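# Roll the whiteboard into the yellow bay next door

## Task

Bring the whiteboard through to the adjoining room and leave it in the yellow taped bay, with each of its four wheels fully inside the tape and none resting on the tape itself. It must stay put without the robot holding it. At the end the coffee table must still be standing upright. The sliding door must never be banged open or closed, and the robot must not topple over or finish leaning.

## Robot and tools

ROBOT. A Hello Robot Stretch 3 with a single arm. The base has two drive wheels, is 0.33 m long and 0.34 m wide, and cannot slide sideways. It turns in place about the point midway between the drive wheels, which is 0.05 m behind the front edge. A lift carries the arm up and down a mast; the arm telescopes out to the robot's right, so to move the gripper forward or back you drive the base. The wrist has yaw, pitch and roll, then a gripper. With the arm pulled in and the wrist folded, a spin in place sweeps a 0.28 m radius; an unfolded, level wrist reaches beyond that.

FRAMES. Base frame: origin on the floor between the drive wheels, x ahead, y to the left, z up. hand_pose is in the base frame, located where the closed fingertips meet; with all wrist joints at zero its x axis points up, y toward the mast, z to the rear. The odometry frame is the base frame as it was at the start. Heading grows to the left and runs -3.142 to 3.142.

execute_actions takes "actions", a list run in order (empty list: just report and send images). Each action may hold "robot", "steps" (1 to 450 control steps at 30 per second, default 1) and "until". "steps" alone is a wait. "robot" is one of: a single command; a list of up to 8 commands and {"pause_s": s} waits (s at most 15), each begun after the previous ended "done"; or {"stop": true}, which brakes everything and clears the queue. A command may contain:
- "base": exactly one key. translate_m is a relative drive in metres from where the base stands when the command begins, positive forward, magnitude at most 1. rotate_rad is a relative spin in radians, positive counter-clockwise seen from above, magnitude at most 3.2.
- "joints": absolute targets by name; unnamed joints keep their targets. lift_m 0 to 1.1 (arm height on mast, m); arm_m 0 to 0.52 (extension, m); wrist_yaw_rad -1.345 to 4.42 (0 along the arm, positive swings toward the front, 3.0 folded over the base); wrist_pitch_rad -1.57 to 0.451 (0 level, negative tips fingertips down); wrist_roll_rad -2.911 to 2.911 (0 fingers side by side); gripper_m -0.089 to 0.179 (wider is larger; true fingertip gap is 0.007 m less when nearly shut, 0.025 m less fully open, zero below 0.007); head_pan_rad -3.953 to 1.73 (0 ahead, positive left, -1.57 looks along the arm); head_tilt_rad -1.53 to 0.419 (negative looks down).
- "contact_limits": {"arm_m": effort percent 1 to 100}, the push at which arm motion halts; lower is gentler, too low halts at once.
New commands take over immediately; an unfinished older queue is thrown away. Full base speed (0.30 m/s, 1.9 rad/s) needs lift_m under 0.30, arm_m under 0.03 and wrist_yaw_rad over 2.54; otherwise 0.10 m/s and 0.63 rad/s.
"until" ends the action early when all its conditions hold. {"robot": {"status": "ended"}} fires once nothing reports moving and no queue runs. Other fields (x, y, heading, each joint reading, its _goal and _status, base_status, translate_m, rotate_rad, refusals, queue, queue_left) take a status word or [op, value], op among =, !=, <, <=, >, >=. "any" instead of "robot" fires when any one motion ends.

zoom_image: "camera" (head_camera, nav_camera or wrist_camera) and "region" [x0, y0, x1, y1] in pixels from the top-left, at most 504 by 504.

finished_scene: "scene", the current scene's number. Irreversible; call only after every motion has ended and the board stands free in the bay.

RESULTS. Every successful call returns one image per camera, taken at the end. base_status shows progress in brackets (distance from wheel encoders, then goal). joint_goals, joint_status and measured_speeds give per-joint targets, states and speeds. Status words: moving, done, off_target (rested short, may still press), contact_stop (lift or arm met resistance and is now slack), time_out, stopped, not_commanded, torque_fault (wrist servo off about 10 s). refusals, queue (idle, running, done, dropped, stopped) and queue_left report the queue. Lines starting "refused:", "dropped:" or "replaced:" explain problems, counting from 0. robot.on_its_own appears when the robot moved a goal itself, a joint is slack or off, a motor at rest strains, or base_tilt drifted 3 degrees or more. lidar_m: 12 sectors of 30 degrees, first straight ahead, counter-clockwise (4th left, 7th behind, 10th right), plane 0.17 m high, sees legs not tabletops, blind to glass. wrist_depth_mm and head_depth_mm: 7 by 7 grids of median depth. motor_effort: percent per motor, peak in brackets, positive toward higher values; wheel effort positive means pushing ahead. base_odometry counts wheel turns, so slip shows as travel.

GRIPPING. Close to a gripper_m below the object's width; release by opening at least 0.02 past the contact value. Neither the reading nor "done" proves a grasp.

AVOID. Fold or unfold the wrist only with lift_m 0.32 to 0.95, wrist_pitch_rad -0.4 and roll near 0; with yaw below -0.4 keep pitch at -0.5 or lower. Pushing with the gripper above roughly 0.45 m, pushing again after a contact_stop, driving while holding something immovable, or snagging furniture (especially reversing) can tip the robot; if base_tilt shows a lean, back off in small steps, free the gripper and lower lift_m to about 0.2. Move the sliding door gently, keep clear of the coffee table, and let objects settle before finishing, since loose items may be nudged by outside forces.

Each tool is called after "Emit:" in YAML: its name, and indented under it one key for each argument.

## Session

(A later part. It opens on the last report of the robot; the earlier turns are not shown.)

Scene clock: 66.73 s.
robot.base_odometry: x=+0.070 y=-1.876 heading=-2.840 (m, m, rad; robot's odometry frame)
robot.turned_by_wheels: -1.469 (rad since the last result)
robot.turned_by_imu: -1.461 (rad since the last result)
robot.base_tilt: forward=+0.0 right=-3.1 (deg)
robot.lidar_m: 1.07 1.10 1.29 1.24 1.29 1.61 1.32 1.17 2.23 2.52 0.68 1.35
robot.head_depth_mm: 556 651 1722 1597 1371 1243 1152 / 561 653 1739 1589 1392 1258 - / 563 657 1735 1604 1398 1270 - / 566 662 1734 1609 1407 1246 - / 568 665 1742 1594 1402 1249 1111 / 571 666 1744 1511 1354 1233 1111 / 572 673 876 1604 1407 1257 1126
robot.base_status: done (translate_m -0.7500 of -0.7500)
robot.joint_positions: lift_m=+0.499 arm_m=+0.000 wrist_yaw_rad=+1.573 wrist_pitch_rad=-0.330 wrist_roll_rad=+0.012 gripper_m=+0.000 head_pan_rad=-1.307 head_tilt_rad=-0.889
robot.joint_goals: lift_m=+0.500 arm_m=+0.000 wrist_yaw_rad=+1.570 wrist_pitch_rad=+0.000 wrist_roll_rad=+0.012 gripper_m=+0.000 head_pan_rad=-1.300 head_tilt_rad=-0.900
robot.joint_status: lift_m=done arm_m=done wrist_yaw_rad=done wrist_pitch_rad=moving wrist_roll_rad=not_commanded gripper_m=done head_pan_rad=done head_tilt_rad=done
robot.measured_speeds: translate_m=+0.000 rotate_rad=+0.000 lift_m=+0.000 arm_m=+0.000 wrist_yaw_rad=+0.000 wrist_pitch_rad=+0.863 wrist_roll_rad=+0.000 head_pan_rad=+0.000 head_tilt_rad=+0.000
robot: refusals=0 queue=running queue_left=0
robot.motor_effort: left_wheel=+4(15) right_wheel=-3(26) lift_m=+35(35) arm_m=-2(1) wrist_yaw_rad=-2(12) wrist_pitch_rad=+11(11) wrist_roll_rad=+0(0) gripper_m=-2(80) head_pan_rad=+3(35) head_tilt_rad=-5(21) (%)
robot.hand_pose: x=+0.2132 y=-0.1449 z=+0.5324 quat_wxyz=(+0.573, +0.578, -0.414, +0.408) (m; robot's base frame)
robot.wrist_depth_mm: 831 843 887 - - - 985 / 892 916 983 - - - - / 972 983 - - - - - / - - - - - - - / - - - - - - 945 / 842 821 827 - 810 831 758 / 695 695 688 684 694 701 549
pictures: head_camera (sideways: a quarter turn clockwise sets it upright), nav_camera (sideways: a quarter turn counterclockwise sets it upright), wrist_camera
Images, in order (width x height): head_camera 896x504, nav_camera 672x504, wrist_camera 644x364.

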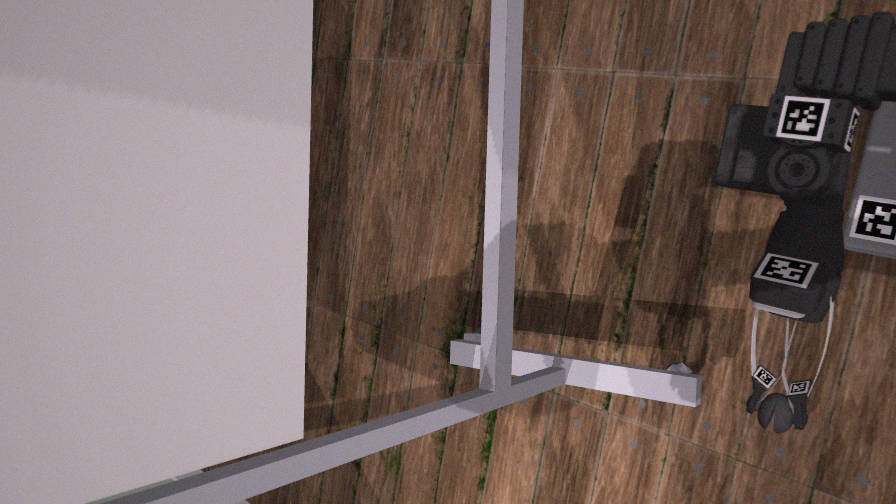

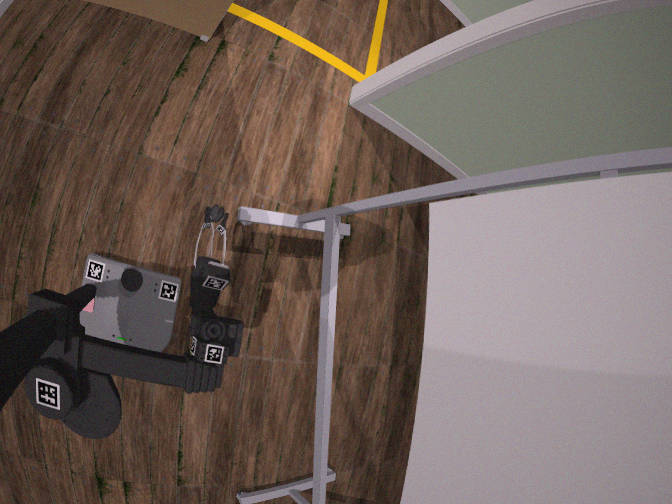

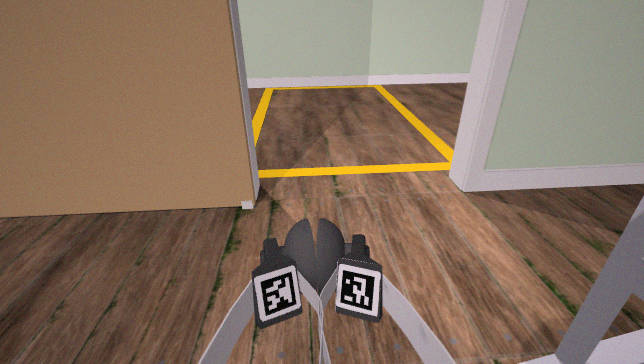

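Emit:
execute_actions:
  actions:
    - {"robot":[{"joints":{"lift_m":0.4,"wrist_pitch_rad":0,"wrist_yaw_rad":1.4}},{"joints":{"arm_m":0.52}},{"base":{"translate_m":0.22}}],"steps":450,"until":{"robot":{"status":"ended"}}}

Emit:
execute_actions:
  actions:
    - {"robot":[{"joints":{"arm_m":0.22,"wrist_yaw_rad":1.57}}],"steps":450,"until":{"robot":{"status":"ended"}}}

Scene clock: 76.93 s.
robot.base_odometry: x=-0.140 y=-1.941 heading=-2.840 (m, m, rad; robot's odometry frame)
robot.turned_by_wheels: +0.000 (rad since the last result)
robot.turned_by_imu: -0.003 (rad since the last result)
robot.base_tilt: forward=-0.1 right=-3.0 (deg)
robot.lidar_m: 0.85 0.88 1.18 1.25 1.28 1.74 1.53 1.34 2.54 0.61 0.59 1.18
robot.head_depth_mm: 522 608 728 1588 1346 1241 1120 / 524 611 732 1559 1352 1242 1141 / 526 614 735 1571 1374 1241 1141 / 538 629 741 1475 1337 1211 1136 / 2379 2161 1839 1590 1406 1247 1124 / 2114 2133 1860 1608 1411 1255 1124 / 1695 1789 1797 1609 1411 1248 1128
robot.base_status: done (translate_m +0.2200 of +0.2200)
robot.joint_positions: lift_m=+0.400 arm_m=+0.518 wrist_yaw_rad=+1.400 wrist_pitch_rad=-0.020 wrist_roll_rad=+0.012 gripper_m=+0.000 head_pan_rad=-1.307 head_tilt_rad=-0.889
robot.joint_goals: lift_m=+0.400 arm_m=+0.520 wrist_yaw_rad=+1.400 wrist_pitch_rad=+0.000 wrist_roll_rad=+0.012 gripper_m=+0.000 head_pan_rad=-1.300 head_tilt_rad=-0.900
robot.joint_status: lift_m=done arm_m=done wrist_yaw_rad=done wrist_pitch_rad=done wrist_roll_rad=not_commanded gripper_m=done head_pan_rad=done head_tilt_rad=done
robot.measured_speeds: translate_m=+0.000 rotate_rad=+0.000 lift_m=+0.000 arm_m=+0.000 wrist_yaw_rad=+0.000 wrist_pitch_rad=+0.000 wrist_roll_rad=+0.000 head_pan_rad=+0.000 head_tilt_rad=+0.000
robot: refusals=0 queue=done queue_left=0
robot.motor_effort: left_wheel=+3(9) right_wheel=-2(4) lift_m=+17(35) arm_m=+3(4) wrist_yaw_rad=+0(3) wrist_pitch_rad=+11(13) wrist_roll_rad=+0(0) gripper_m=-2(2) head_pan_rad=+4(3) head_tilt_rad=-4(4) (%)
robot.hand_pose: x=+0.2306 y=-0.7063 z=+0.5100 quat_wxyz=(+0.542, +0.464, -0.539, +0.447) (m; robot's base frame)
robot.wrist_depth_mm: - - - 793 853 897 989 / - - - 809 873 951 - / - - - 834 895 977 - / - - - 860 926 - - / - - - 910 990 - - / - - - - - - - / 859 846 851 823 822 809 803
pictures: head_camera (sideways: a quarter turn clockwise sets it upright), nav_camera (sideways: a quarter turn counterclockwise sets it upright), wrist_camera
Images, in order (width x height): head_camera 896x504, nav_camera 672x504, wrist_camera 644x364.

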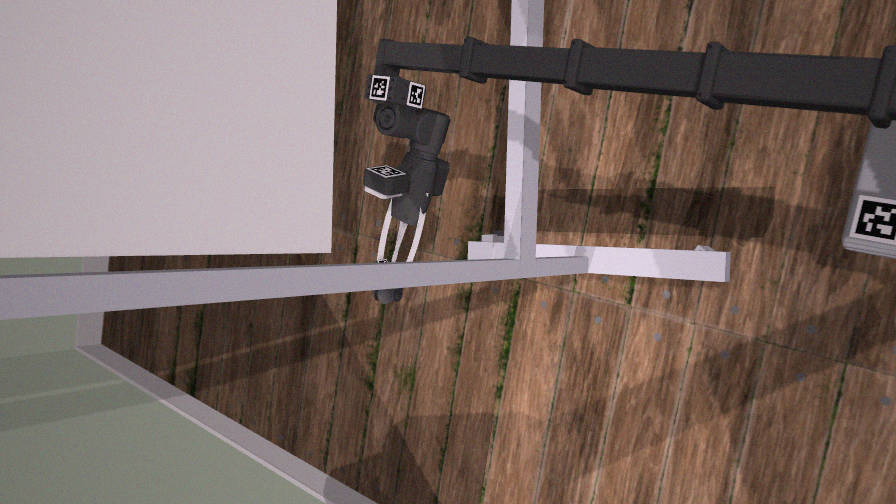

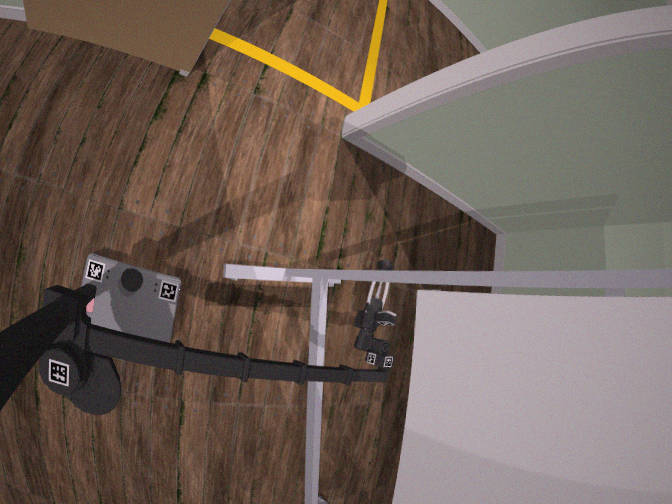

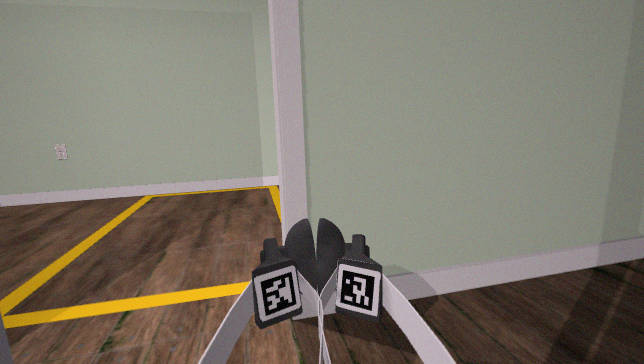

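Scene clock: 80.57 s.
robot.base_odometry: x=-0.140 y=-1.941 heading=-2.840 (m, m, rad; robot's odometry frame)
robot.turned_by_wheels: +0.000 (rad since the last result)
robot.turned_by_imu: -0.001 (rad since the last result)
robot.base_tilt: forward=+0.1 right=-3.1 (deg)
robot.lidar_m: 0.85 0.88 1.19 1.25 1.29 1.74 1.54 1.27 2.54 2.52 0.36 1.18
robot.head_depth_mm: 317 373 453 578 1397 1236 1123 / 313 368 444 562 1450 1226 1137 / 308 361 435 548 1449 1208 1133 / 304 355 426 534 1447 1209 1123 / 300 350 422 545 1238 1212 1110 / 310 355 415 1508 1409 1251 1125 / 294 1655 1777 1607 1408 1257 1129
robot.base_status: done (translate_m +0.2200 of +0.2200)
robot.joint_positions: lift_m=+0.400 arm_m=+0.220 wrist_yaw_rad=+1.501 wrist_pitch_rad=-0.019 wrist_roll_rad=+0.012 gripper_m=+0.000 head_pan_rad=-1.307 head_tilt_rad=-0.890
robot.joint_goals: lift_m=+0.400 arm_m=+0.220 wrist_yaw_rad=+1.506 wrist_pitch_rad=+0.000 wrist_roll_rad=+0.012 gripper_m=+0.000 head_pan_rad=-1.300 head_tilt_rad=-0.900
robot.joint_status: lift_m=done arm_m=done wrist_yaw_rad=off_target wrist_pitch_rad=done wrist_roll_rad=not_commanded gripper_m=done head_pan_rad=done head_tilt_rad=done
robot.measured_speeds: translate_m=+0.000 rotate_rad=+0.000 lift_m=+0.000 arm_m=+0.000 wrist_yaw_rad=+0.000 wrist_pitch_rad=+0.000 wrist_roll_rad=+0.000 head_pan_rad=+0.000 head_tilt_rad=+0.000
robot: refusals=0 queue=dropped queue_left=0
robot.on_its_own: wrist_yaw_rad is held at +1.506, not at your +1.570, by its stall guard, which is not easing now
robot.motor_effort: left_wheel=+2(10) right_wheel=+2(15) lift_m=+17(17) arm_m=-3(5) wrist_yaw_rad=+4(32) wrist_pitch_rad=+11(12) wrist_roll_rad=+0(1) gripper_m=-2(5) head_pan_rad=+3(4) head_tilt_rad=-4(4) (%)
robot.hand_pose: x=+0.2338 y=-0.3834 z=+0.5104 quat_wxyz=(+0.519, +0.490, -0.516, +0.474) (m; robot's base frame)
robot.wrist_depth_mm: - 70 - - 859 834 872 / - 71 - - 881 864 887 / 685 73 - - 889 893 930 / 698 75 - - 930 925 974 / 720 77 - - 986 938 - / 742 78 - - 950 956 - / 772 80 782 847 833 828 803
pictures: head_camera (sideways: a quarter turn clockwise sets it upright), nav_camera (sideways: a quarter turn counterclockwise sets it upright), wrist_camera
Images, in order (width x height): head_camera 896x504, nav_camera 672x504, wrist_camera 644x364.

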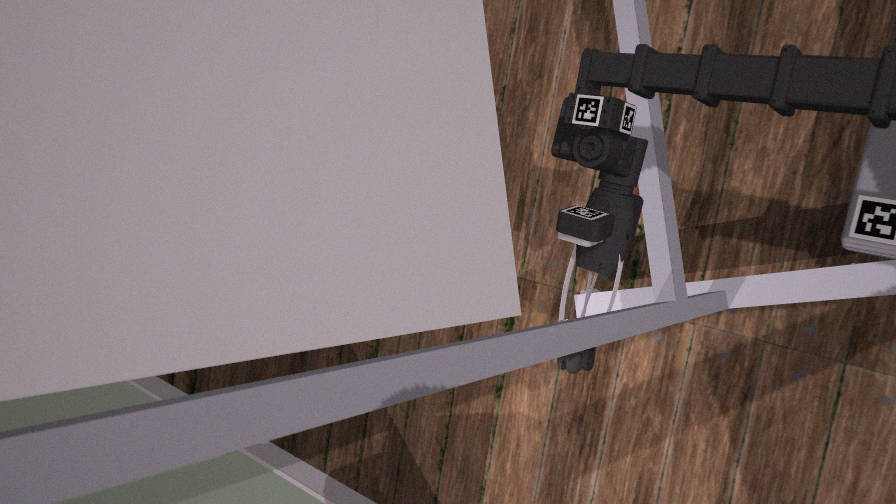

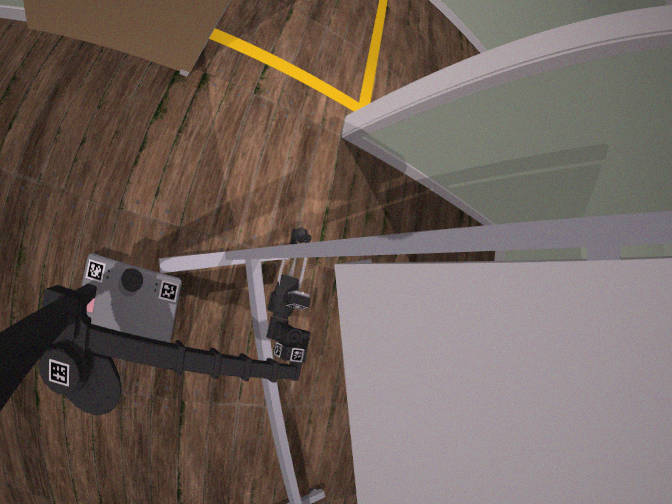

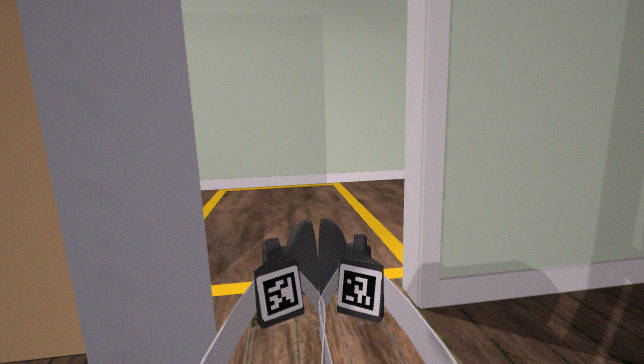

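Emit:
execute_actions:
  actions:
    - {"robot":[{"joints":{"arm_m":0.25,"wrist_yaw_rad":1.45}},{"base":{"translate_m":-0.2}},{"joints":{"arm_m":0.0},"base":{"rotate_rad":0.23}},{"base":{"translate_m":-1.0}}],"steps":450,"until":{"robot":{"status":"ended"}}}
    - {"steps":200,"until":{"robot":{"status":"ended"}}}
    - {"robot":[{"base":{"translate_m":-0.1}},{"base":{"rotate_rad":-0.23}}],"steps":450,"until":{"robot":{"status":"ended"}}}

Scene clock: 103.30 s.
robot.base_odometry: x=+0.999 y=-1.324 heading=-2.840 (m, m, rad; robot's odometry frame)
robot.turned_by_wheels: +0.000 (rad since the last result)
robot.turned_by_imu: -0.005 (rad since the last result)
robot.base_tilt: forward=-0.1 right=-3.0 (deg)
robot.lidar_m: 1.42 2.13 1.54 1.34 0.66 0.57 0.54 0.56 0.76 2.00 0.56 2.28
robot.head_depth_mm: 2065 2224 1845 1592 1403 1243 1131 / 2093 2226 1843 1597 1398 1242 - / 2159 2236 1852 1599 1404 1247 - / 2209 2226 1860 1597 1399 1244 1108 / 2242 2241 1866 1538 1323 1208 1108 / 516 595 694 1597 1354 1275 1122 / 495 562 667 1601 1361 1248 1126
robot.base_status: done (rotate_rad -0.2298 of -0.2300)
robot.joint_positions: lift_m=+0.400 arm_m=+0.000 wrist_yaw_rad=+1.451 wrist_pitch_rad=-0.019 wrist_roll_rad=+0.012 gripper_m=+0.000 head_pan_rad=-1.307 head_tilt_rad=-0.890
robot.joint_goals: lift_m=+0.400 arm_m=+0.000 wrist_yaw_rad=+1.450 wrist_pitch_rad=+0.000 wrist_roll_rad=+0.012 gripper_m=+0.000 head_pan_rad=-1.300 head_tilt_rad=-0.900
robot.joint_status: lift_m=done arm_m=done wrist_yaw_rad=done wrist_pitch_rad=done wrist_roll_rad=not_commanded gripper_m=done head_pan_rad=done head_tilt_rad=done
robot.measured_speeds: translate_m=+0.000 rotate_rad=+0.000 lift_m=+0.000 arm_m=+0.000 wrist_yaw_rad=+0.000 wrist_pitch_rad=+0.000 wrist_roll_rad=+0.000 head_pan_rad=+0.000 head_tilt_rad=+0.000
robot: refusals=0 queue=done queue_left=0
robot.motor_effort: left_wheel=+4(9) right_wheel=-3(5) lift_m=+17(17) arm_m=-2(1) wrist_yaw_rad=-1(3) wrist_pitch_rad=+10(11) wrist_roll_rad=+0(0) gripper_m=-2(2) head_pan_rad=+3(3) head_tilt_rad=-5(4) (%)
robot.hand_pose: x=+0.2326 y=-0.1758 z=+0.5104 quat_wxyz=(+0.530, +0.477, -0.527, +0.461) (m; robot's base frame)
robot.wrist_depth_mm: - - - 757 - - - / - - - - - - - / - - - - - - - / - - - - - - - / - - - 856 - - - / - - - - 938 446 - / 869 857 849 842 828 784 335
pictures: head_camera (sideways: a quarter turn clockwise sets it upright), nav_camera (sideways: a quarter turn counterclockwise sets it upright), wrist_camera
Images, in order (width x height): head_camera 896x504, nav_camera 672x504, wrist_camera 644x364.

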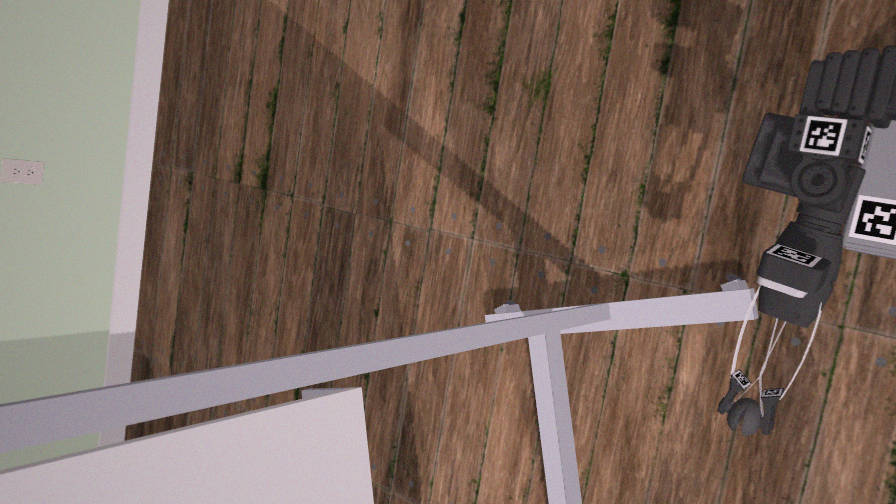

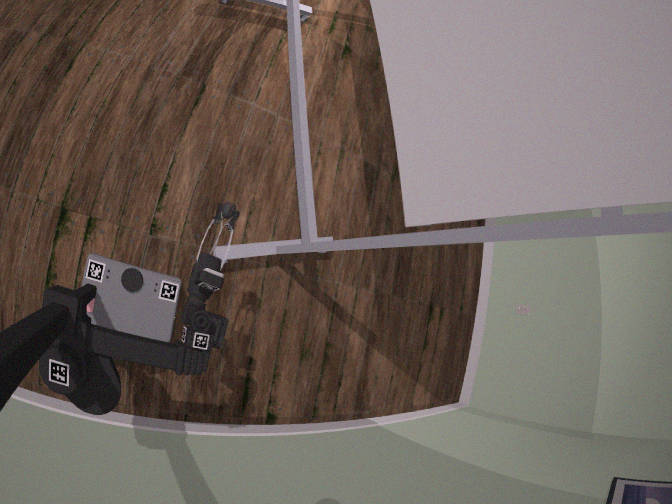

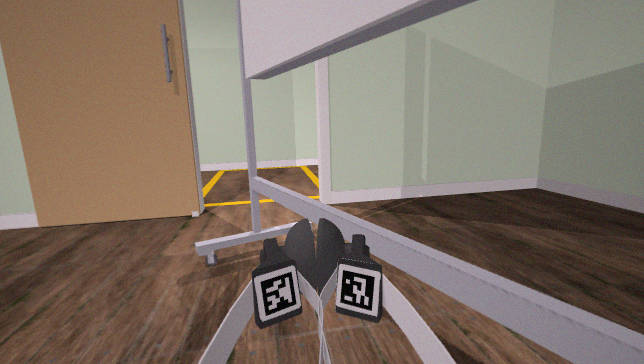

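Emit:
execute_actions:
  actions:
    - {"robot":[{"base":{"translate_m":-0.1},"joints":{"wrist_yaw_rad":1.57,"gripper_m":0.15}},{"joints":{"arm_m":0.355}},{"base":{"translate_m":0.1}}],"steps":450,"until":{"robot":{"status":"ended"}}}

Scene clock: 111.70 s.
robot.base_odometry: x=+0.999 y=-1.324 heading=-2.840 (m, m, rad; robot's odometry frame)
robot.turned_by_wheels: +0.000 (rad since the last result)
robot.turned_by_imu: -0.002 (rad since the last result)
robot.base_tilt: forward=+0.0 right=-3.0 (deg)
robot.lidar_m: 1.42 2.13 1.54 1.34 0.66 0.57 0.54 0.56 0.76 2.01 0.56 2.27
robot.head_depth_mm: 2067 2208 1855 1594 1394 1244 1119 / 2120 2220 1846 1635 1387 1243 1133 / 2175 2214 1854 1625 1377 1240 1142 / 2190 2205 1857 1627 1391 1245 1141 / 2242 2221 1863 1531 1337 1213 1124 / 516 594 695 1607 1359 1250 1123 / 494 562 669 1599 1350 1252 1128
robot.base_status: done (translate_m +0.1000 of +0.1000)
robot.joint_positions: lift_m=+0.400 arm_m=+0.355 wrist_yaw_rad=+1.568 wrist_pitch_rad=-0.019 wrist_roll_rad=+0.012 gripper_m=+0.150 head_pan_rad=-1.307 head_tilt_rad=-0.890
robot.joint_goals: lift_m=+0.400 arm_m=+0.355 wrist_yaw_rad=+1.570 wrist_pitch_rad=+0.000 wrist_roll_rad=+0.012 gripper_m=+0.150 head_pan_rad=-1.300 head_tilt_rad=-0.900
robot.joint_status: lift_m=done arm_m=done wrist_yaw_rad=done wrist_pitch_rad=done wrist_roll_rad=not_commanded gripper_m=done head_pan_rad=done head_tilt_rad=done
robot.measured_speeds: translate_m=+0.000 rotate_rad=+0.000 lift_m=+0.000 arm_m=+0.000 wrist_yaw_rad=+0.000 wrist_pitch_rad=+0.000 wrist_roll_rad=+0.000 head_pan_rad=+0.000 head_tilt_rad=+0.000
robot: refusals=0 queue=done queue_left=0
robot.motor_effort: left_wheel=+3(8) right_wheel=-3(6) lift_m=+17(17) arm_m=+4(5) wrist_yaw_rad=+1(1) wrist_pitch_rad=+10(11) wrist_roll_rad=+0(0) gripper_m=+0(82) head_pan_rad=+3(3) head_tilt_rad=-4(5) (%)
robot.hand_pose: x=+0.2344 y=-0.5004 z=+0.5104 quat_wxyz=(+0.503, +0.507, -0.499, +0.492) (m; robot's base frame)
robot.wrist_depth_mm: - - 642 152 - - - / - - - 159 - - - / - - - 166 - - - / - - - 173 - - - / - - - 181 - - - / - - - 382 - - - / 891 828 833 297 794 761 804
pictures: head_camera (sideways: a quarter turn clockwise sets it upright), nav_camera (sideways: a quarter turn counterclockwise sets it upright), wrist_camera
Images, in order (width x height): head_camera 896x504, nav_camera 672x504, wrist_camera 644x364.

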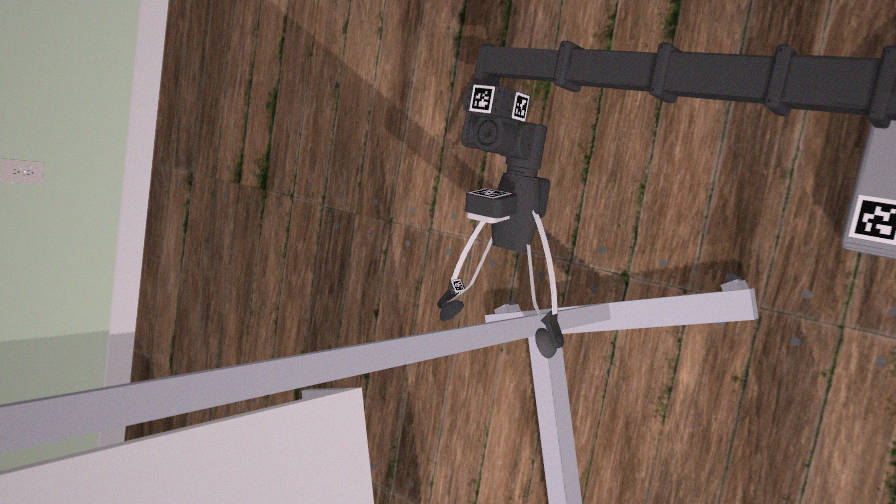

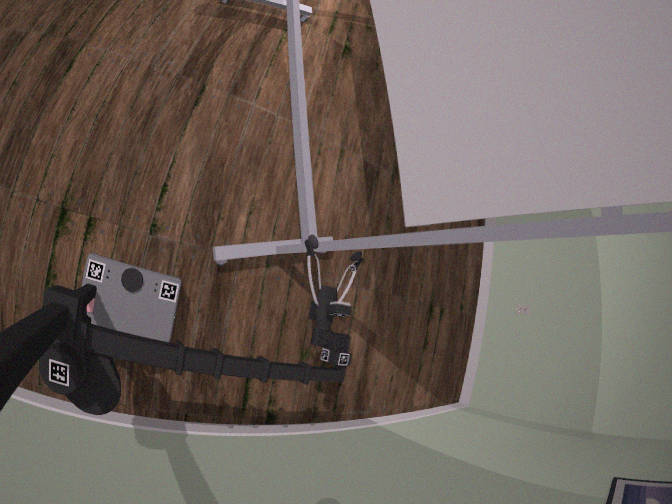

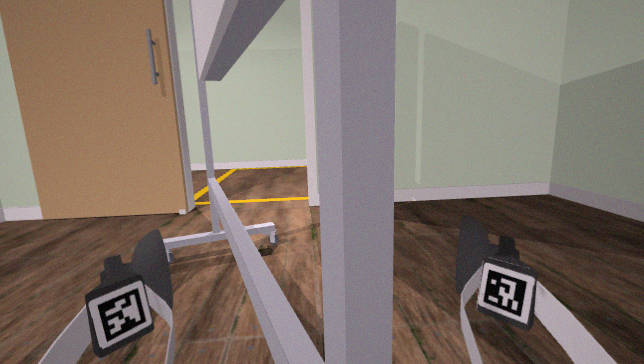

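Emit:
execute_actions:
  actions:
    - {"robot":[{"base":{"translate_m":0.04},"joints":{"arm_m":0.37}},{"joints":{"gripper_m":0.03}},{"joints":{"arm_m":0.0,"head_pan_rad":-0.1,"head_tilt_rad":-0.6}}],"steps":450,"until":{"robot":{"status":"ended"}}}

Scene clock: 118.63 s.
robot.base_odometry: x=+0.961 y=-1.336 heading=-2.840 (m, m, rad; robot's odometry frame)
robot.turned_by_wheels: +0.000 (rad since the last result)
robot.turned_by_imu: -0.002 (rad since the last result)
robot.base_tilt: forward=+0.0 right=-3.0 (deg)
robot.lidar_m: 1.46 2.14 1.54 1.35 0.66 0.61 0.59 0.60 0.82 2.14 0.27 0.26
robot.head_depth_mm: 317 334 353 375 399 428 461 / 386 412 441 475 514 561 1224 / 491 534 584 648 1583 1430 1155 / 677 760 868 1948 1621 1396 1226 / 1088 1329 2638 2070 1711 1439 1234 / 3544 3858 2869 2154 1725 1440 1231 / 3513 1997 2174 2164 1728 1446 1237
robot.base_status: done (translate_m +0.0400 of +0.0400)
robot.joint_positions: lift_m=+0.400 arm_m=+0.001 wrist_yaw_rad=+1.401 wrist_pitch_rad=-0.021 wrist_roll_rad=+0.012 gripper_m=+0.030 head_pan_rad=-0.107 head_tilt_rad=-0.606
robot.joint_goals: lift_m=+0.400 arm_m=+0.000 wrist_yaw_rad=+1.439 wrist_pitch_rad=+0.000 wrist_roll_rad=+0.012 gripper_m=+0.030 head_pan_rad=-0.100 head_tilt_rad=-0.600
robot.joint_status: lift_m=done arm_m=done wrist_yaw_rad=done wrist_pitch_rad=done wrist_roll_rad=not_commanded gripper_m=done head_pan_rad=done head_tilt_rad=done
robot.measured_speeds: translate_m=+0.000 rotate_rad=+0.000 lift_m=+0.000 arm_m=+0.000 wrist_yaw_rad=+0.000 wrist_pitch_rad=+0.000 wrist_roll_rad=+0.000 head_pan_rad=+0.000 head_tilt_rad=+0.000
robot: refusals=0 queue=done queue_left=0
robot.on_its_own: wrist_yaw_rad is held at +1.439, not at your +1.570, by its stall guard, which is still easing
robot.motor_effort: left_wheel=-2(8) right_wheel=+3(13) lift_m=+17(17) arm_m=-4(6) wrist_yaw_rad=+22(33) wrist_pitch_rad=+12(12) wrist_roll_rad=+0(0) gripper_m=-8(81) head_pan_rad=+3(46) head_tilt_rad=+3(23) (%)
robot.hand_pose: x=+0.2306 y=-0.1888 z=+0.5097 quat_wxyz=(+0.542, +0.464, -0.539, +0.447) (m; robot's base frame)
robot.wrist_depth_mm: - - 738 104 - - - / - - - 108 - - - / - - - 111 - - - / - - - 114 - - - / - - - 118 - - - / - - - 123 - - - / 858 855 795 129 824 809 801
pictures: head_camera (sideways: a quarter turn clockwise sets it upright), nav_camera (sideways: a quarter turn counterclockwise sets it upright), wrist_camera
Images, in order (width x height): head_camera 896x504, nav_camera 672x504, wrist_camera 644x364.

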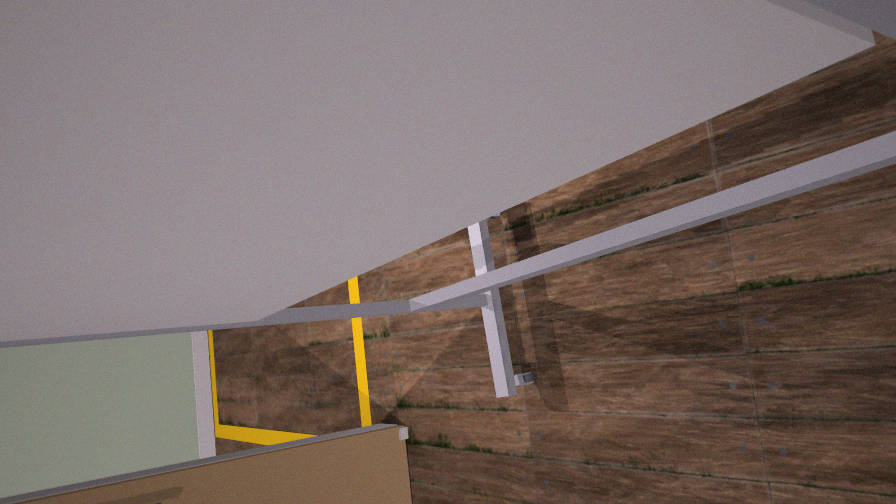

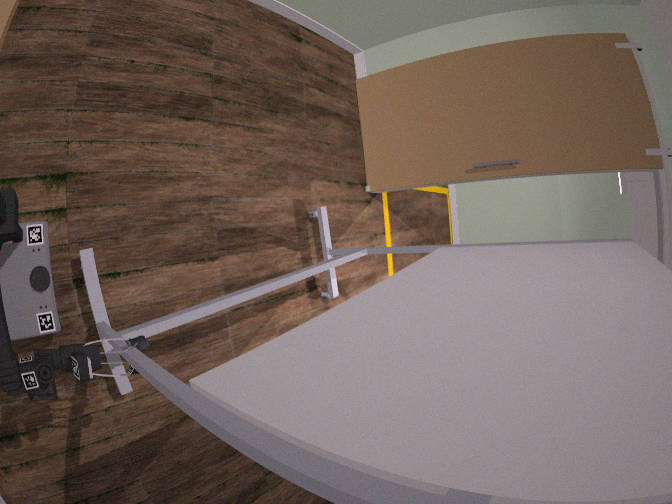

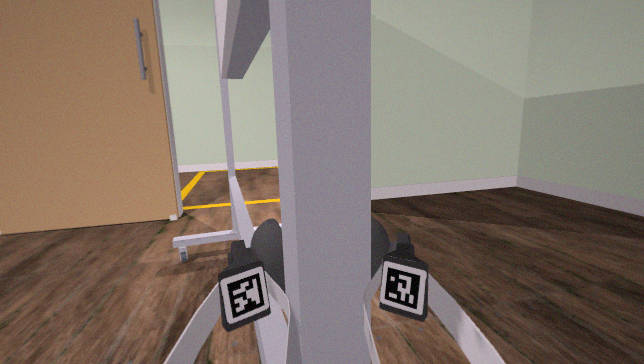

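Emit:
execute_actions:
  actions:
    - {"robot":[{"joints":{"gripper_m":0.065}},{"joints":{"wrist_yaw_rad":1.57}},{"base":{"rotate_rad":0.3},"joints":{"wrist_yaw_rad":1.3}},{"base":{"translate_m":0.5}},{"base":{"rotate_rad":-0.3},"joints":{"wrist_yaw_rad":1.57,"arm_m":0.05}}],"steps":450,"until":{"robot":{"status":"ended"}}}

Scene clock: 129.87 s.
robot.base_odometry: x=+0.549 y=-1.618 heading=-2.840 (m, m, rad; robot's odometry frame)
robot.turned_by_wheels: +0.000 (rad since the last result)
robot.turned_by_imu: -0.009 (rad since the last result)
robot.base_tilt: forward=+0.2 right=-3.0 (deg)
robot.lidar_m: 1.45 1.65 1.40 1.34 1.38 0.85 1.06 1.10 1.48 2.43 0.24 0.25
robot.head_depth_mm: 361 376 391 408 426 447 468 / 466 489 516 548 580 1330 1222 / 655 705 762 828 1678 1369 1179 / 1105 1255 2516 2089 1673 1435 1231 / 3219 3579 2903 2175 1739 1438 1231 / 3181 3474 2753 1951 1720 1429 1237 / 1363 1475 1639 1841 1729 1451 1231
robot.base_status: done (rotate_rad -0.2997 of -0.3000)
robot.joint_positions: lift_m=+0.400 arm_m=+0.050 wrist_yaw_rad=+1.581 wrist_pitch_rad=-0.019 wrist_roll_rad=+0.012 gripper_m=+0.065 head_pan_rad=-0.107 head_tilt_rad=-0.603
robot.joint_goals: lift_m=+0.400 arm_m=+0.050 wrist_yaw_rad=+1.570 wrist_pitch_rad=+0.000 wrist_roll_rad=+0.012 gripper_m=+0.065 head_pan_rad=-0.100 head_tilt_rad=-0.600
robot.joint_status: lift_m=done arm_m=done wrist_yaw_rad=done wrist_pitch_rad=done wrist_roll_rad=not_commanded gripper_m=done head_pan_rad=done head_tilt_rad=done
robot.measured_speeds: translate_m=+0.000 rotate_rad=+0.000 lift_m=+0.000 arm_m=+0.000 wrist_yaw_rad=+0.000 wrist_pitch_rad=+0.000 wrist_roll_rad=+0.000 head_pan_rad=+0.000 head_tilt_rad=+0.000
robot: refusals=0 queue=done queue_left=0
robot.motor_effort: left_wheel=+6(20) right_wheel=-5(29) lift_m=+17(18) arm_m=+4(6) wrist_yaw_rad=-7(38) wrist_pitch_rad=+11(16) wrist_roll_rad=+0(0) gripper_m=-2(79) head_pan_rad=+4(4) head_tilt_rad=+2(4) (%)
robot.hand_pose: x=+0.2344 y=-0.1919 z=+0.5101 quat_wxyz=(+0.500, +0.510, -0.495, +0.495) (m; robot's base frame)
robot.wrist_depth_mm: - - 75 75 - - - / - - - 77 - - - / - - - 80 - - - / - - - 82 - - - / - - - 85 - - - / - - 87 88 - - - / 882 856 783 91 829 820 799
pictures: head_camera (sideways: a quarter turn clockwise sets it upright), nav_camera (sideways: a quarter turn counterclockwise sets it upright), wrist_camera
Images, in order (width x height): head_camera 896x504, nav_camera 672x504, wrist_camera 644x364.

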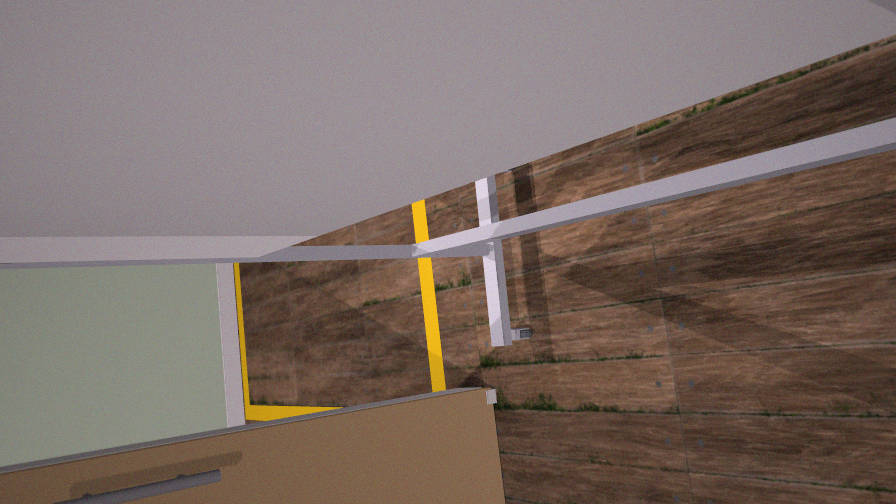

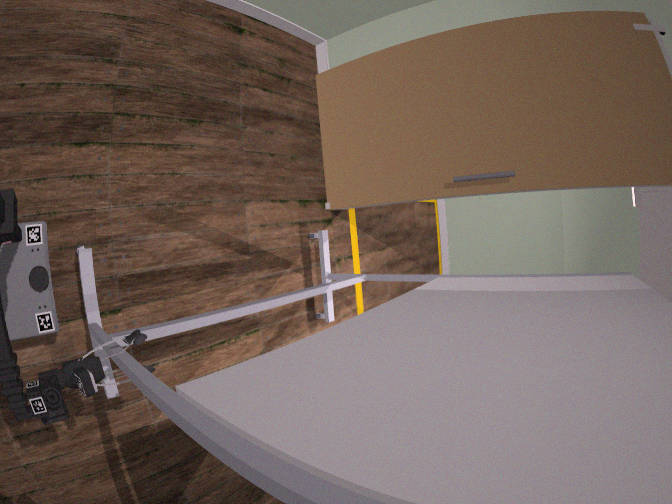

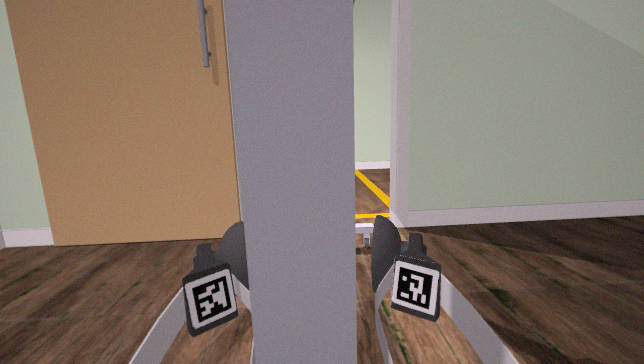

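Emit:
execute_actions:
  actions:
    - {"robot":[{"joints":{"gripper_m":0.03}},{"base":{"translate_m":0.9}}],"steps":450,"until":{"robot":{"status":"ended"}}}

Scene clock: 140.77 s.
robot.base_odometry: x=-0.311 y=-1.885 heading=-2.840 (m, m, rad; robot's odometry frame)
robot.turned_by_wheels: -0.001 (rad since the last result)
robot.turned_by_imu: -0.002 (rad since the last result)
robot.base_tilt: forward=+0.0 right=-2.9 (deg)
robot.lidar_m: 0.72 0.73 0.98 1.37 1.41 1.89 1.70 2.02 2.51 2.41 0.23 0.99
robot.head_depth_mm: 451 461 473 486 499 513 1157 / 620 644 665 692 1575 1397 1171 / 1000 1059 1125 1843 1633 1398 1229 / 2472 2733 2869 2167 1711 1437 1231 / 2420 2693 2821 2162 1725 1442 1233 / 2389 2631 2799 2175 1725 1361 1233 / 2341 2562 2778 947 929 1049 1210
robot.base_status: done (translate_m +0.9000 of +0.9000)
robot.joint_positions: lift_m=+0.400 arm_m=+0.050 wrist_yaw_rad=+1.555 wrist_pitch_rad=-0.027 wrist_roll_rad=+0.012 gripper_m=+0.030 head_pan_rad=-0.107 head_tilt_rad=-0.603
robot.joint_goals: lift_m=+0.400 arm_m=+0.050 wrist_yaw_rad=+1.570 wrist_pitch_rad=+0.000 wrist_roll_rad=+0.012 gripper_m=+0.030 head_pan_rad=-0.100 head_tilt_rad=-0.600
robot.joint_status: lift_m=done arm_m=done wrist_yaw_rad=done wrist_pitch_rad=done wrist_roll_rad=not_commanded gripper_m=done head_pan_rad=done head_tilt_rad=done
robot.measured_speeds: translate_m=+0.000 rotate_rad=+0.000 lift_m=+0.000 arm_m=+0.000 wrist_yaw_rad=+0.000 wrist_pitch_rad=+0.000 wrist_roll_rad=+0.000 head_pan_rad=+0.000 head_tilt_rad=+0.000
robot: refusals=0 queue=done queue_left=0
robot.motor_effort: left_wheel=-1(11) right_wheel=+7(10) lift_m=+17(17) arm_m=+3(4) wrist_yaw_rad=+8(15) wrist_pitch_rad=+15(15) wrist_roll_rad=+0(0) gripper_m=-12(86) head_pan_rad=+4(3) head_tilt_rad=+2(2) (%)
robot.hand_pose: x=+0.2341 y=-0.1987 z=+0.5081 quat_wxyz=(+0.508, +0.506, -0.500, +0.486) (m; robot's base frame)
robot.wrist_depth_mm: 542 - - 55 - 674 682 / 554 - - 57 - 694 694 / 575 721 - 59 - 720 725 / 591 722 - 61 - 749 764 / 622 701 - 63 - 767 792 / 631 712 529 65 65 799 826 / 661 677 810 68 766 803 795
pictures: head_camera (sideways: a quarter turn clockwise sets it upright), nav_camera (sideways: a quarter turn counterclockwise sets it upright), wrist_camera
Images, in order (width x height): head_camera 896x504, nav_camera 672x504, wrist_camera 644x364.

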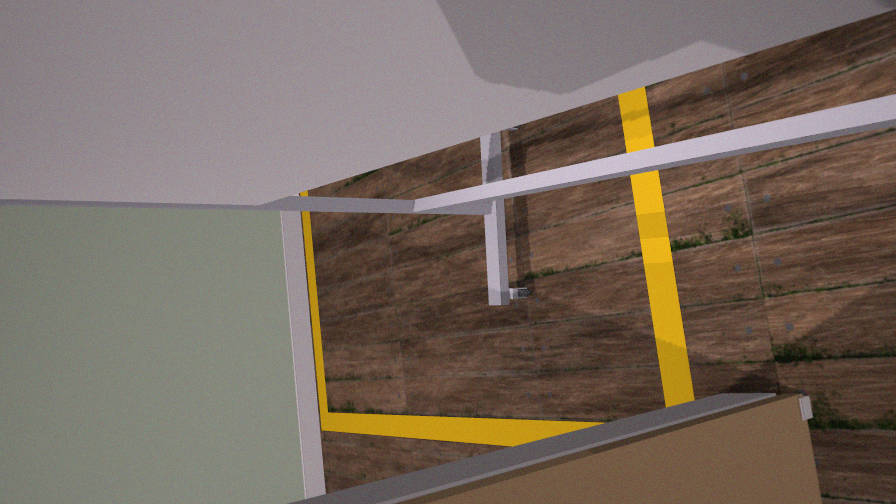

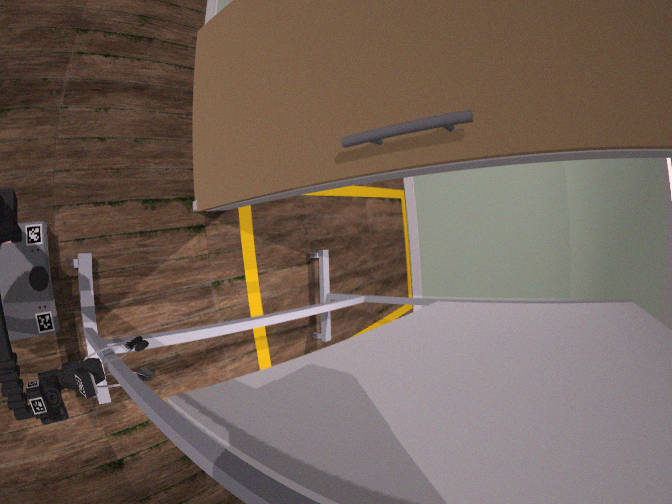

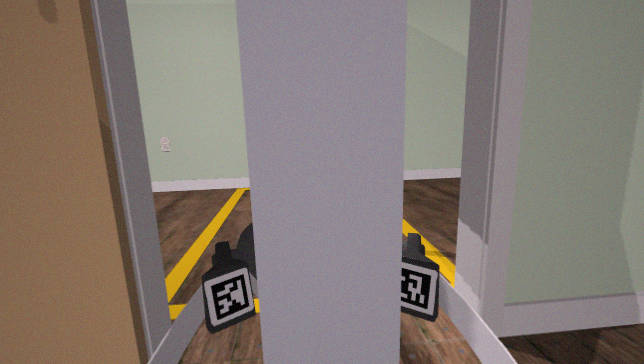

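Emit:
execute_actions:
  actions:
    - {"robot":[{"joints":{"arm_m":0.2,"wrist_yaw_rad":1.65}},{"base":{"translate_m":0.3}}],"steps":450,"until":{"robot":{"status":"ended"}}}

Scene clock: 147.27 s.
robot.base_odometry: x=-0.597 y=-1.974 heading=-2.841 (m, m, rad; robot's odometry frame)
robot.turned_by_wheels: +0.000 (rad since the last result)
robot.turned_by_imu: -0.002 (rad since the last result)
robot.base_tilt: forward=-0.1 right=-3.0 (deg)
robot.lidar_m: 1.46 0.44 0.56 1.37 1.41 1.90 2.00 2.33 2.51 1.99 0.35 2.45
robot.head_depth_mm: 648 678 707 741 1619 1426 1150 / 823 870 923 1992 1713 1364 1230 / 1128 1215 1619 1924 1676 1436 1225 / 2195 2446 2667 2160 1717 1440 1239 / 2148 2401 2643 2152 1731 1434 1236 / 2136 2364 2594 2176 1740 1435 1228 / 2102 2294 2550 2165 1739 797 757
robot.base_status: done (translate_m +0.3000 of +0.3000)
robot.joint_positions: lift_m=+0.400 arm_m=+0.200 wrist_yaw_rad=+1.639 wrist_pitch_rad=-0.025 wrist_roll_rad=+0.012 gripper_m=+0.030 head_pan_rad=-0.107 head_tilt_rad=-0.603
robot.joint_goals: lift_m=+0.400 arm_m=+0.200 wrist_yaw_rad=+1.650 wrist_pitch_rad=+0.000 wrist_roll_rad=+0.012 gripper_m=+0.030 head_pan_rad=-0.100 head_tilt_rad=-0.600
robot.joint_status: lift_m=done arm_m=done wrist_yaw_rad=done wrist_pitch_rad=done wrist_roll_rad=not_commanded gripper_m=done head_pan_rad=done head_tilt_rad=done
robot.measured_speeds: translate_m=+0.000 rotate_rad=+0.000 lift_m=+0.000 arm_m=+0.000 wrist_yaw_rad=+0.000 wrist_pitch_rad=+0.000 wrist_roll_rad=+0.000 head_pan_rad=+0.000 head_tilt_rad=+0.000
robot: refusals=0 queue=done queue_left=0
robot.motor_effort: left_wheel=-4(9) right_wheel=+8(17) lift_m=+17(17) arm_m=+2(6) wrist_yaw_rad=+6(21) wrist_pitch_rad=+14(15) wrist_roll_rad=+0(0) gripper_m=-11(13) head_pan_rad=+3(3) head_tilt_rad=+1(2) (%)
robot.hand_pose: x=+0.2336 y=-0.3274 z=+0.5086 quat_wxyz=(+0.487, +0.526, -0.479, +0.507) (m; robot's base frame)
robot.wrist_depth_mm: - - - 56 - - 350 / - - - 58 - - 364 / - - - 60 - 518 375 / - - - 62 - 505 388 / - - - 64 - 516 409 / - - 520 66 67 522 422 / 673 868 805 69 761 482 441
pictures: head_camera (sideways: a quarter turn clockwise sets it upright), nav_camera (sideways: a quarter turn counterclockwise sets it upright), wrist_camera
Images, in order (width x height): head_camera 896x504, nav_camera 672x504, wrist_camera 644x364.

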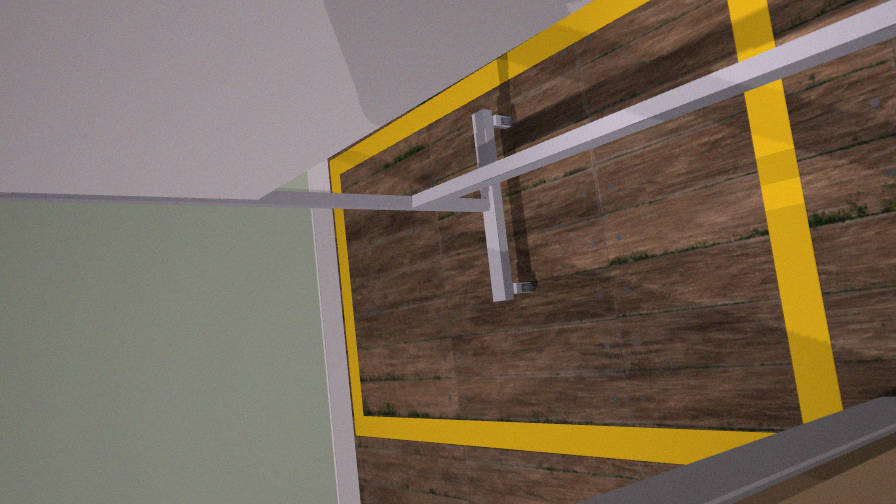

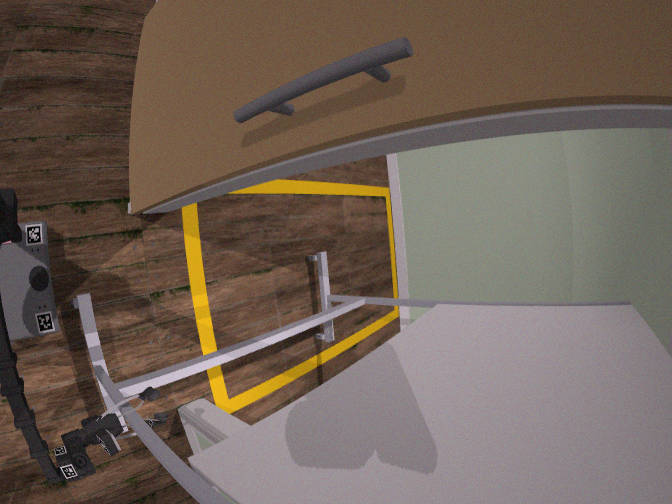

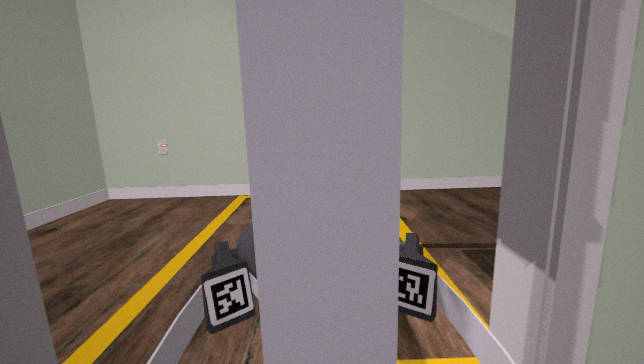

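Emit:
execute_actions:
  actions:
    - {"robot":[{"base":{"rotate_rad":-0.2},"joints":{"arm_m":0.13,"wrist_yaw_rad":1.9}},{"base":{"translate_m":0.3},"joints":{"arm_m":0.07}},{"base":{"rotate_rad":0.2},"joints":{"arm_m":0.08,"wrist_yaw_rad":1.7}}],"steps":450,"until":{"robot":{"status":"ended"}}}

Scene clock: 149.37 s.
robot.base_odometry: x=-0.597 y=-1.974 heading=-3.041 (m, m, rad; robot's odometry frame)
robot.turned_by_wheels: -0.200 (rad since the last result)
robot.turned_by_imu: -0.198 (rad since the last result)
robot.base_tilt: forward=+0.1 right=-3.0 (deg)
robot.lidar_m: 1.43 0.44 0.48 0.87 1.38 1.63 1.99 2.27 2.68 2.40 0.26 0.79
robot.head_depth_mm: 342 362 386 412 440 476 1148 / 407 437 470 510 554 1335 1227 / 503 548 603 670 1580 1436 1154 / 659 738 841 1857 1671 1403 1224 / 953 1131 1585 2092 1728 1441 1234 / 2166 2380 2596 2183 1739 1442 1226 / 2092 2285 2558 2179 1735 1445 1238
robot.base_status: done (rotate_rad -0.2001 of -0.2000)
robot.joint_positions: lift_m=+0.400 arm_m=+0.131 wrist_yaw_rad=+1.871 wrist_pitch_rad=-0.016 wrist_roll_rad=+0.012 gripper_m=+0.030 head_pan_rad=-0.107 head_tilt_rad=-0.603
robot.joint_goals: lift_m=+0.400 arm_m=+0.130 wrist_yaw_rad=+1.900 wrist_pitch_rad=+0.000 wrist_roll_rad=+0.012 gripper_m=+0.030 head_pan_rad=-0.100 head_tilt_rad=-0.600
robot.joint_status: lift_m=done arm_m=done wrist_yaw_rad=off_target wrist_pitch_rad=done wrist_roll_rad=not_commanded gripper_m=done head_pan_rad=done head_tilt_rad=done
robot.measured_speeds: translate_m=+0.000 rotate_rad=+0.000 lift_m=+0.000 arm_m=+0.000 wrist_yaw_rad=+0.000 wrist_pitch_rad=+0.000 wrist_roll_rad=+0.000 head_pan_rad=+0.000 head_tilt_rad=+0.000
robot: refusals=0 queue=dropped queue_left=0
robot.on_its_own: wrist_yaw_rad is at rest, and its effort (+17) is outside its rest range (-12 to +12)
robot.motor_effort: left_wheel=-1(12) right_wheel=+2(20) lift_m=+18(18) arm_m=-4(6) wrist_yaw_rad=+17(30) wrist_pitch_rad=+9(14) wrist_roll_rad=+0(0) gripper_m=-10(13) head_pan_rad=+3(3) head_tilt_rad=+2(2) (%)
robot.hand_pose: x=+0.2230 y=-0.2000 z=+0.5109 quat_wxyz=(+0.422, +0.576, -0.417, +0.562) (m; robot's base frame)
robot.wrist_depth_mm: 483 - - 87 - - 434 / 483 - - 89 - - 445 / 480 - - 92 - - 442 / 479 - - 95 - - 450 / 473 - - 98 - - 453 / 475 - - 101 - - 458 / 468 632 818 106 846 781 476
pictures: head_camera (sideways: a quarter turn clockwise sets it upright), nav_camera (sideways: a quarter turn counterclockwise sets it upright), wrist_camera
dropped: robot: command 0 of its queue: wrist_yaw_rad: off_target
Images, in order (width x height): head_camera 896x504, nav_camera 672x504, wrist_camera 644x364.

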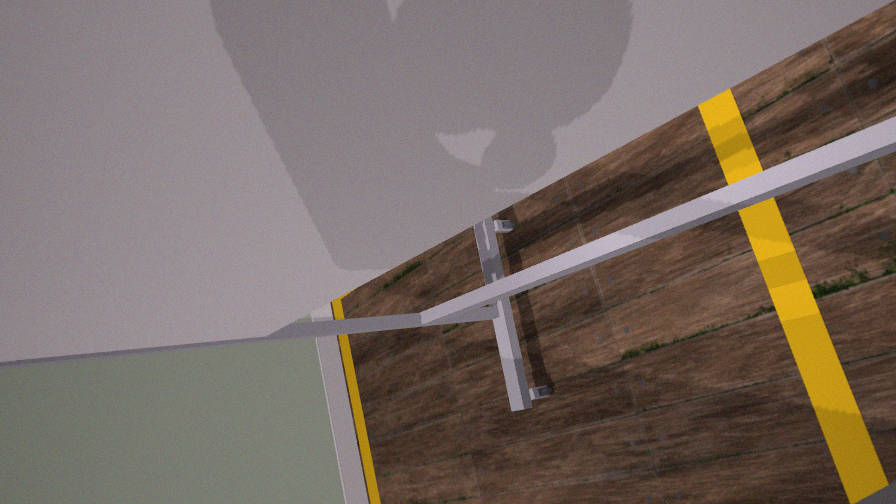

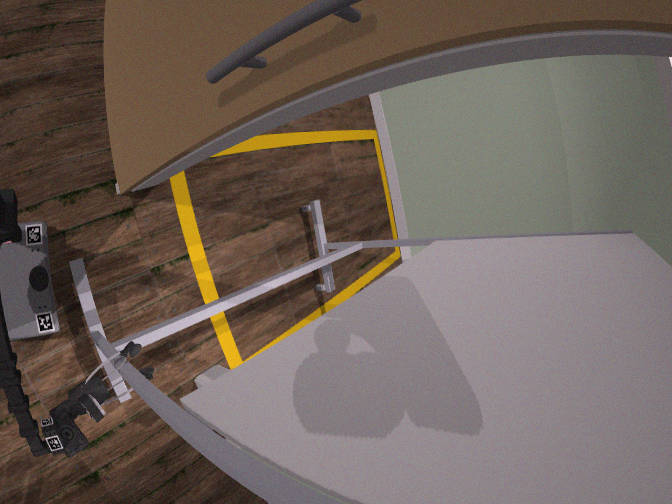

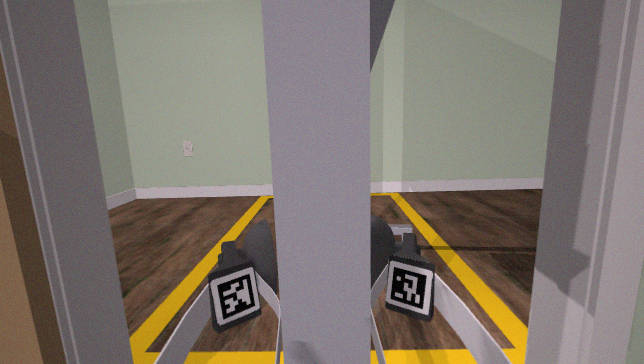

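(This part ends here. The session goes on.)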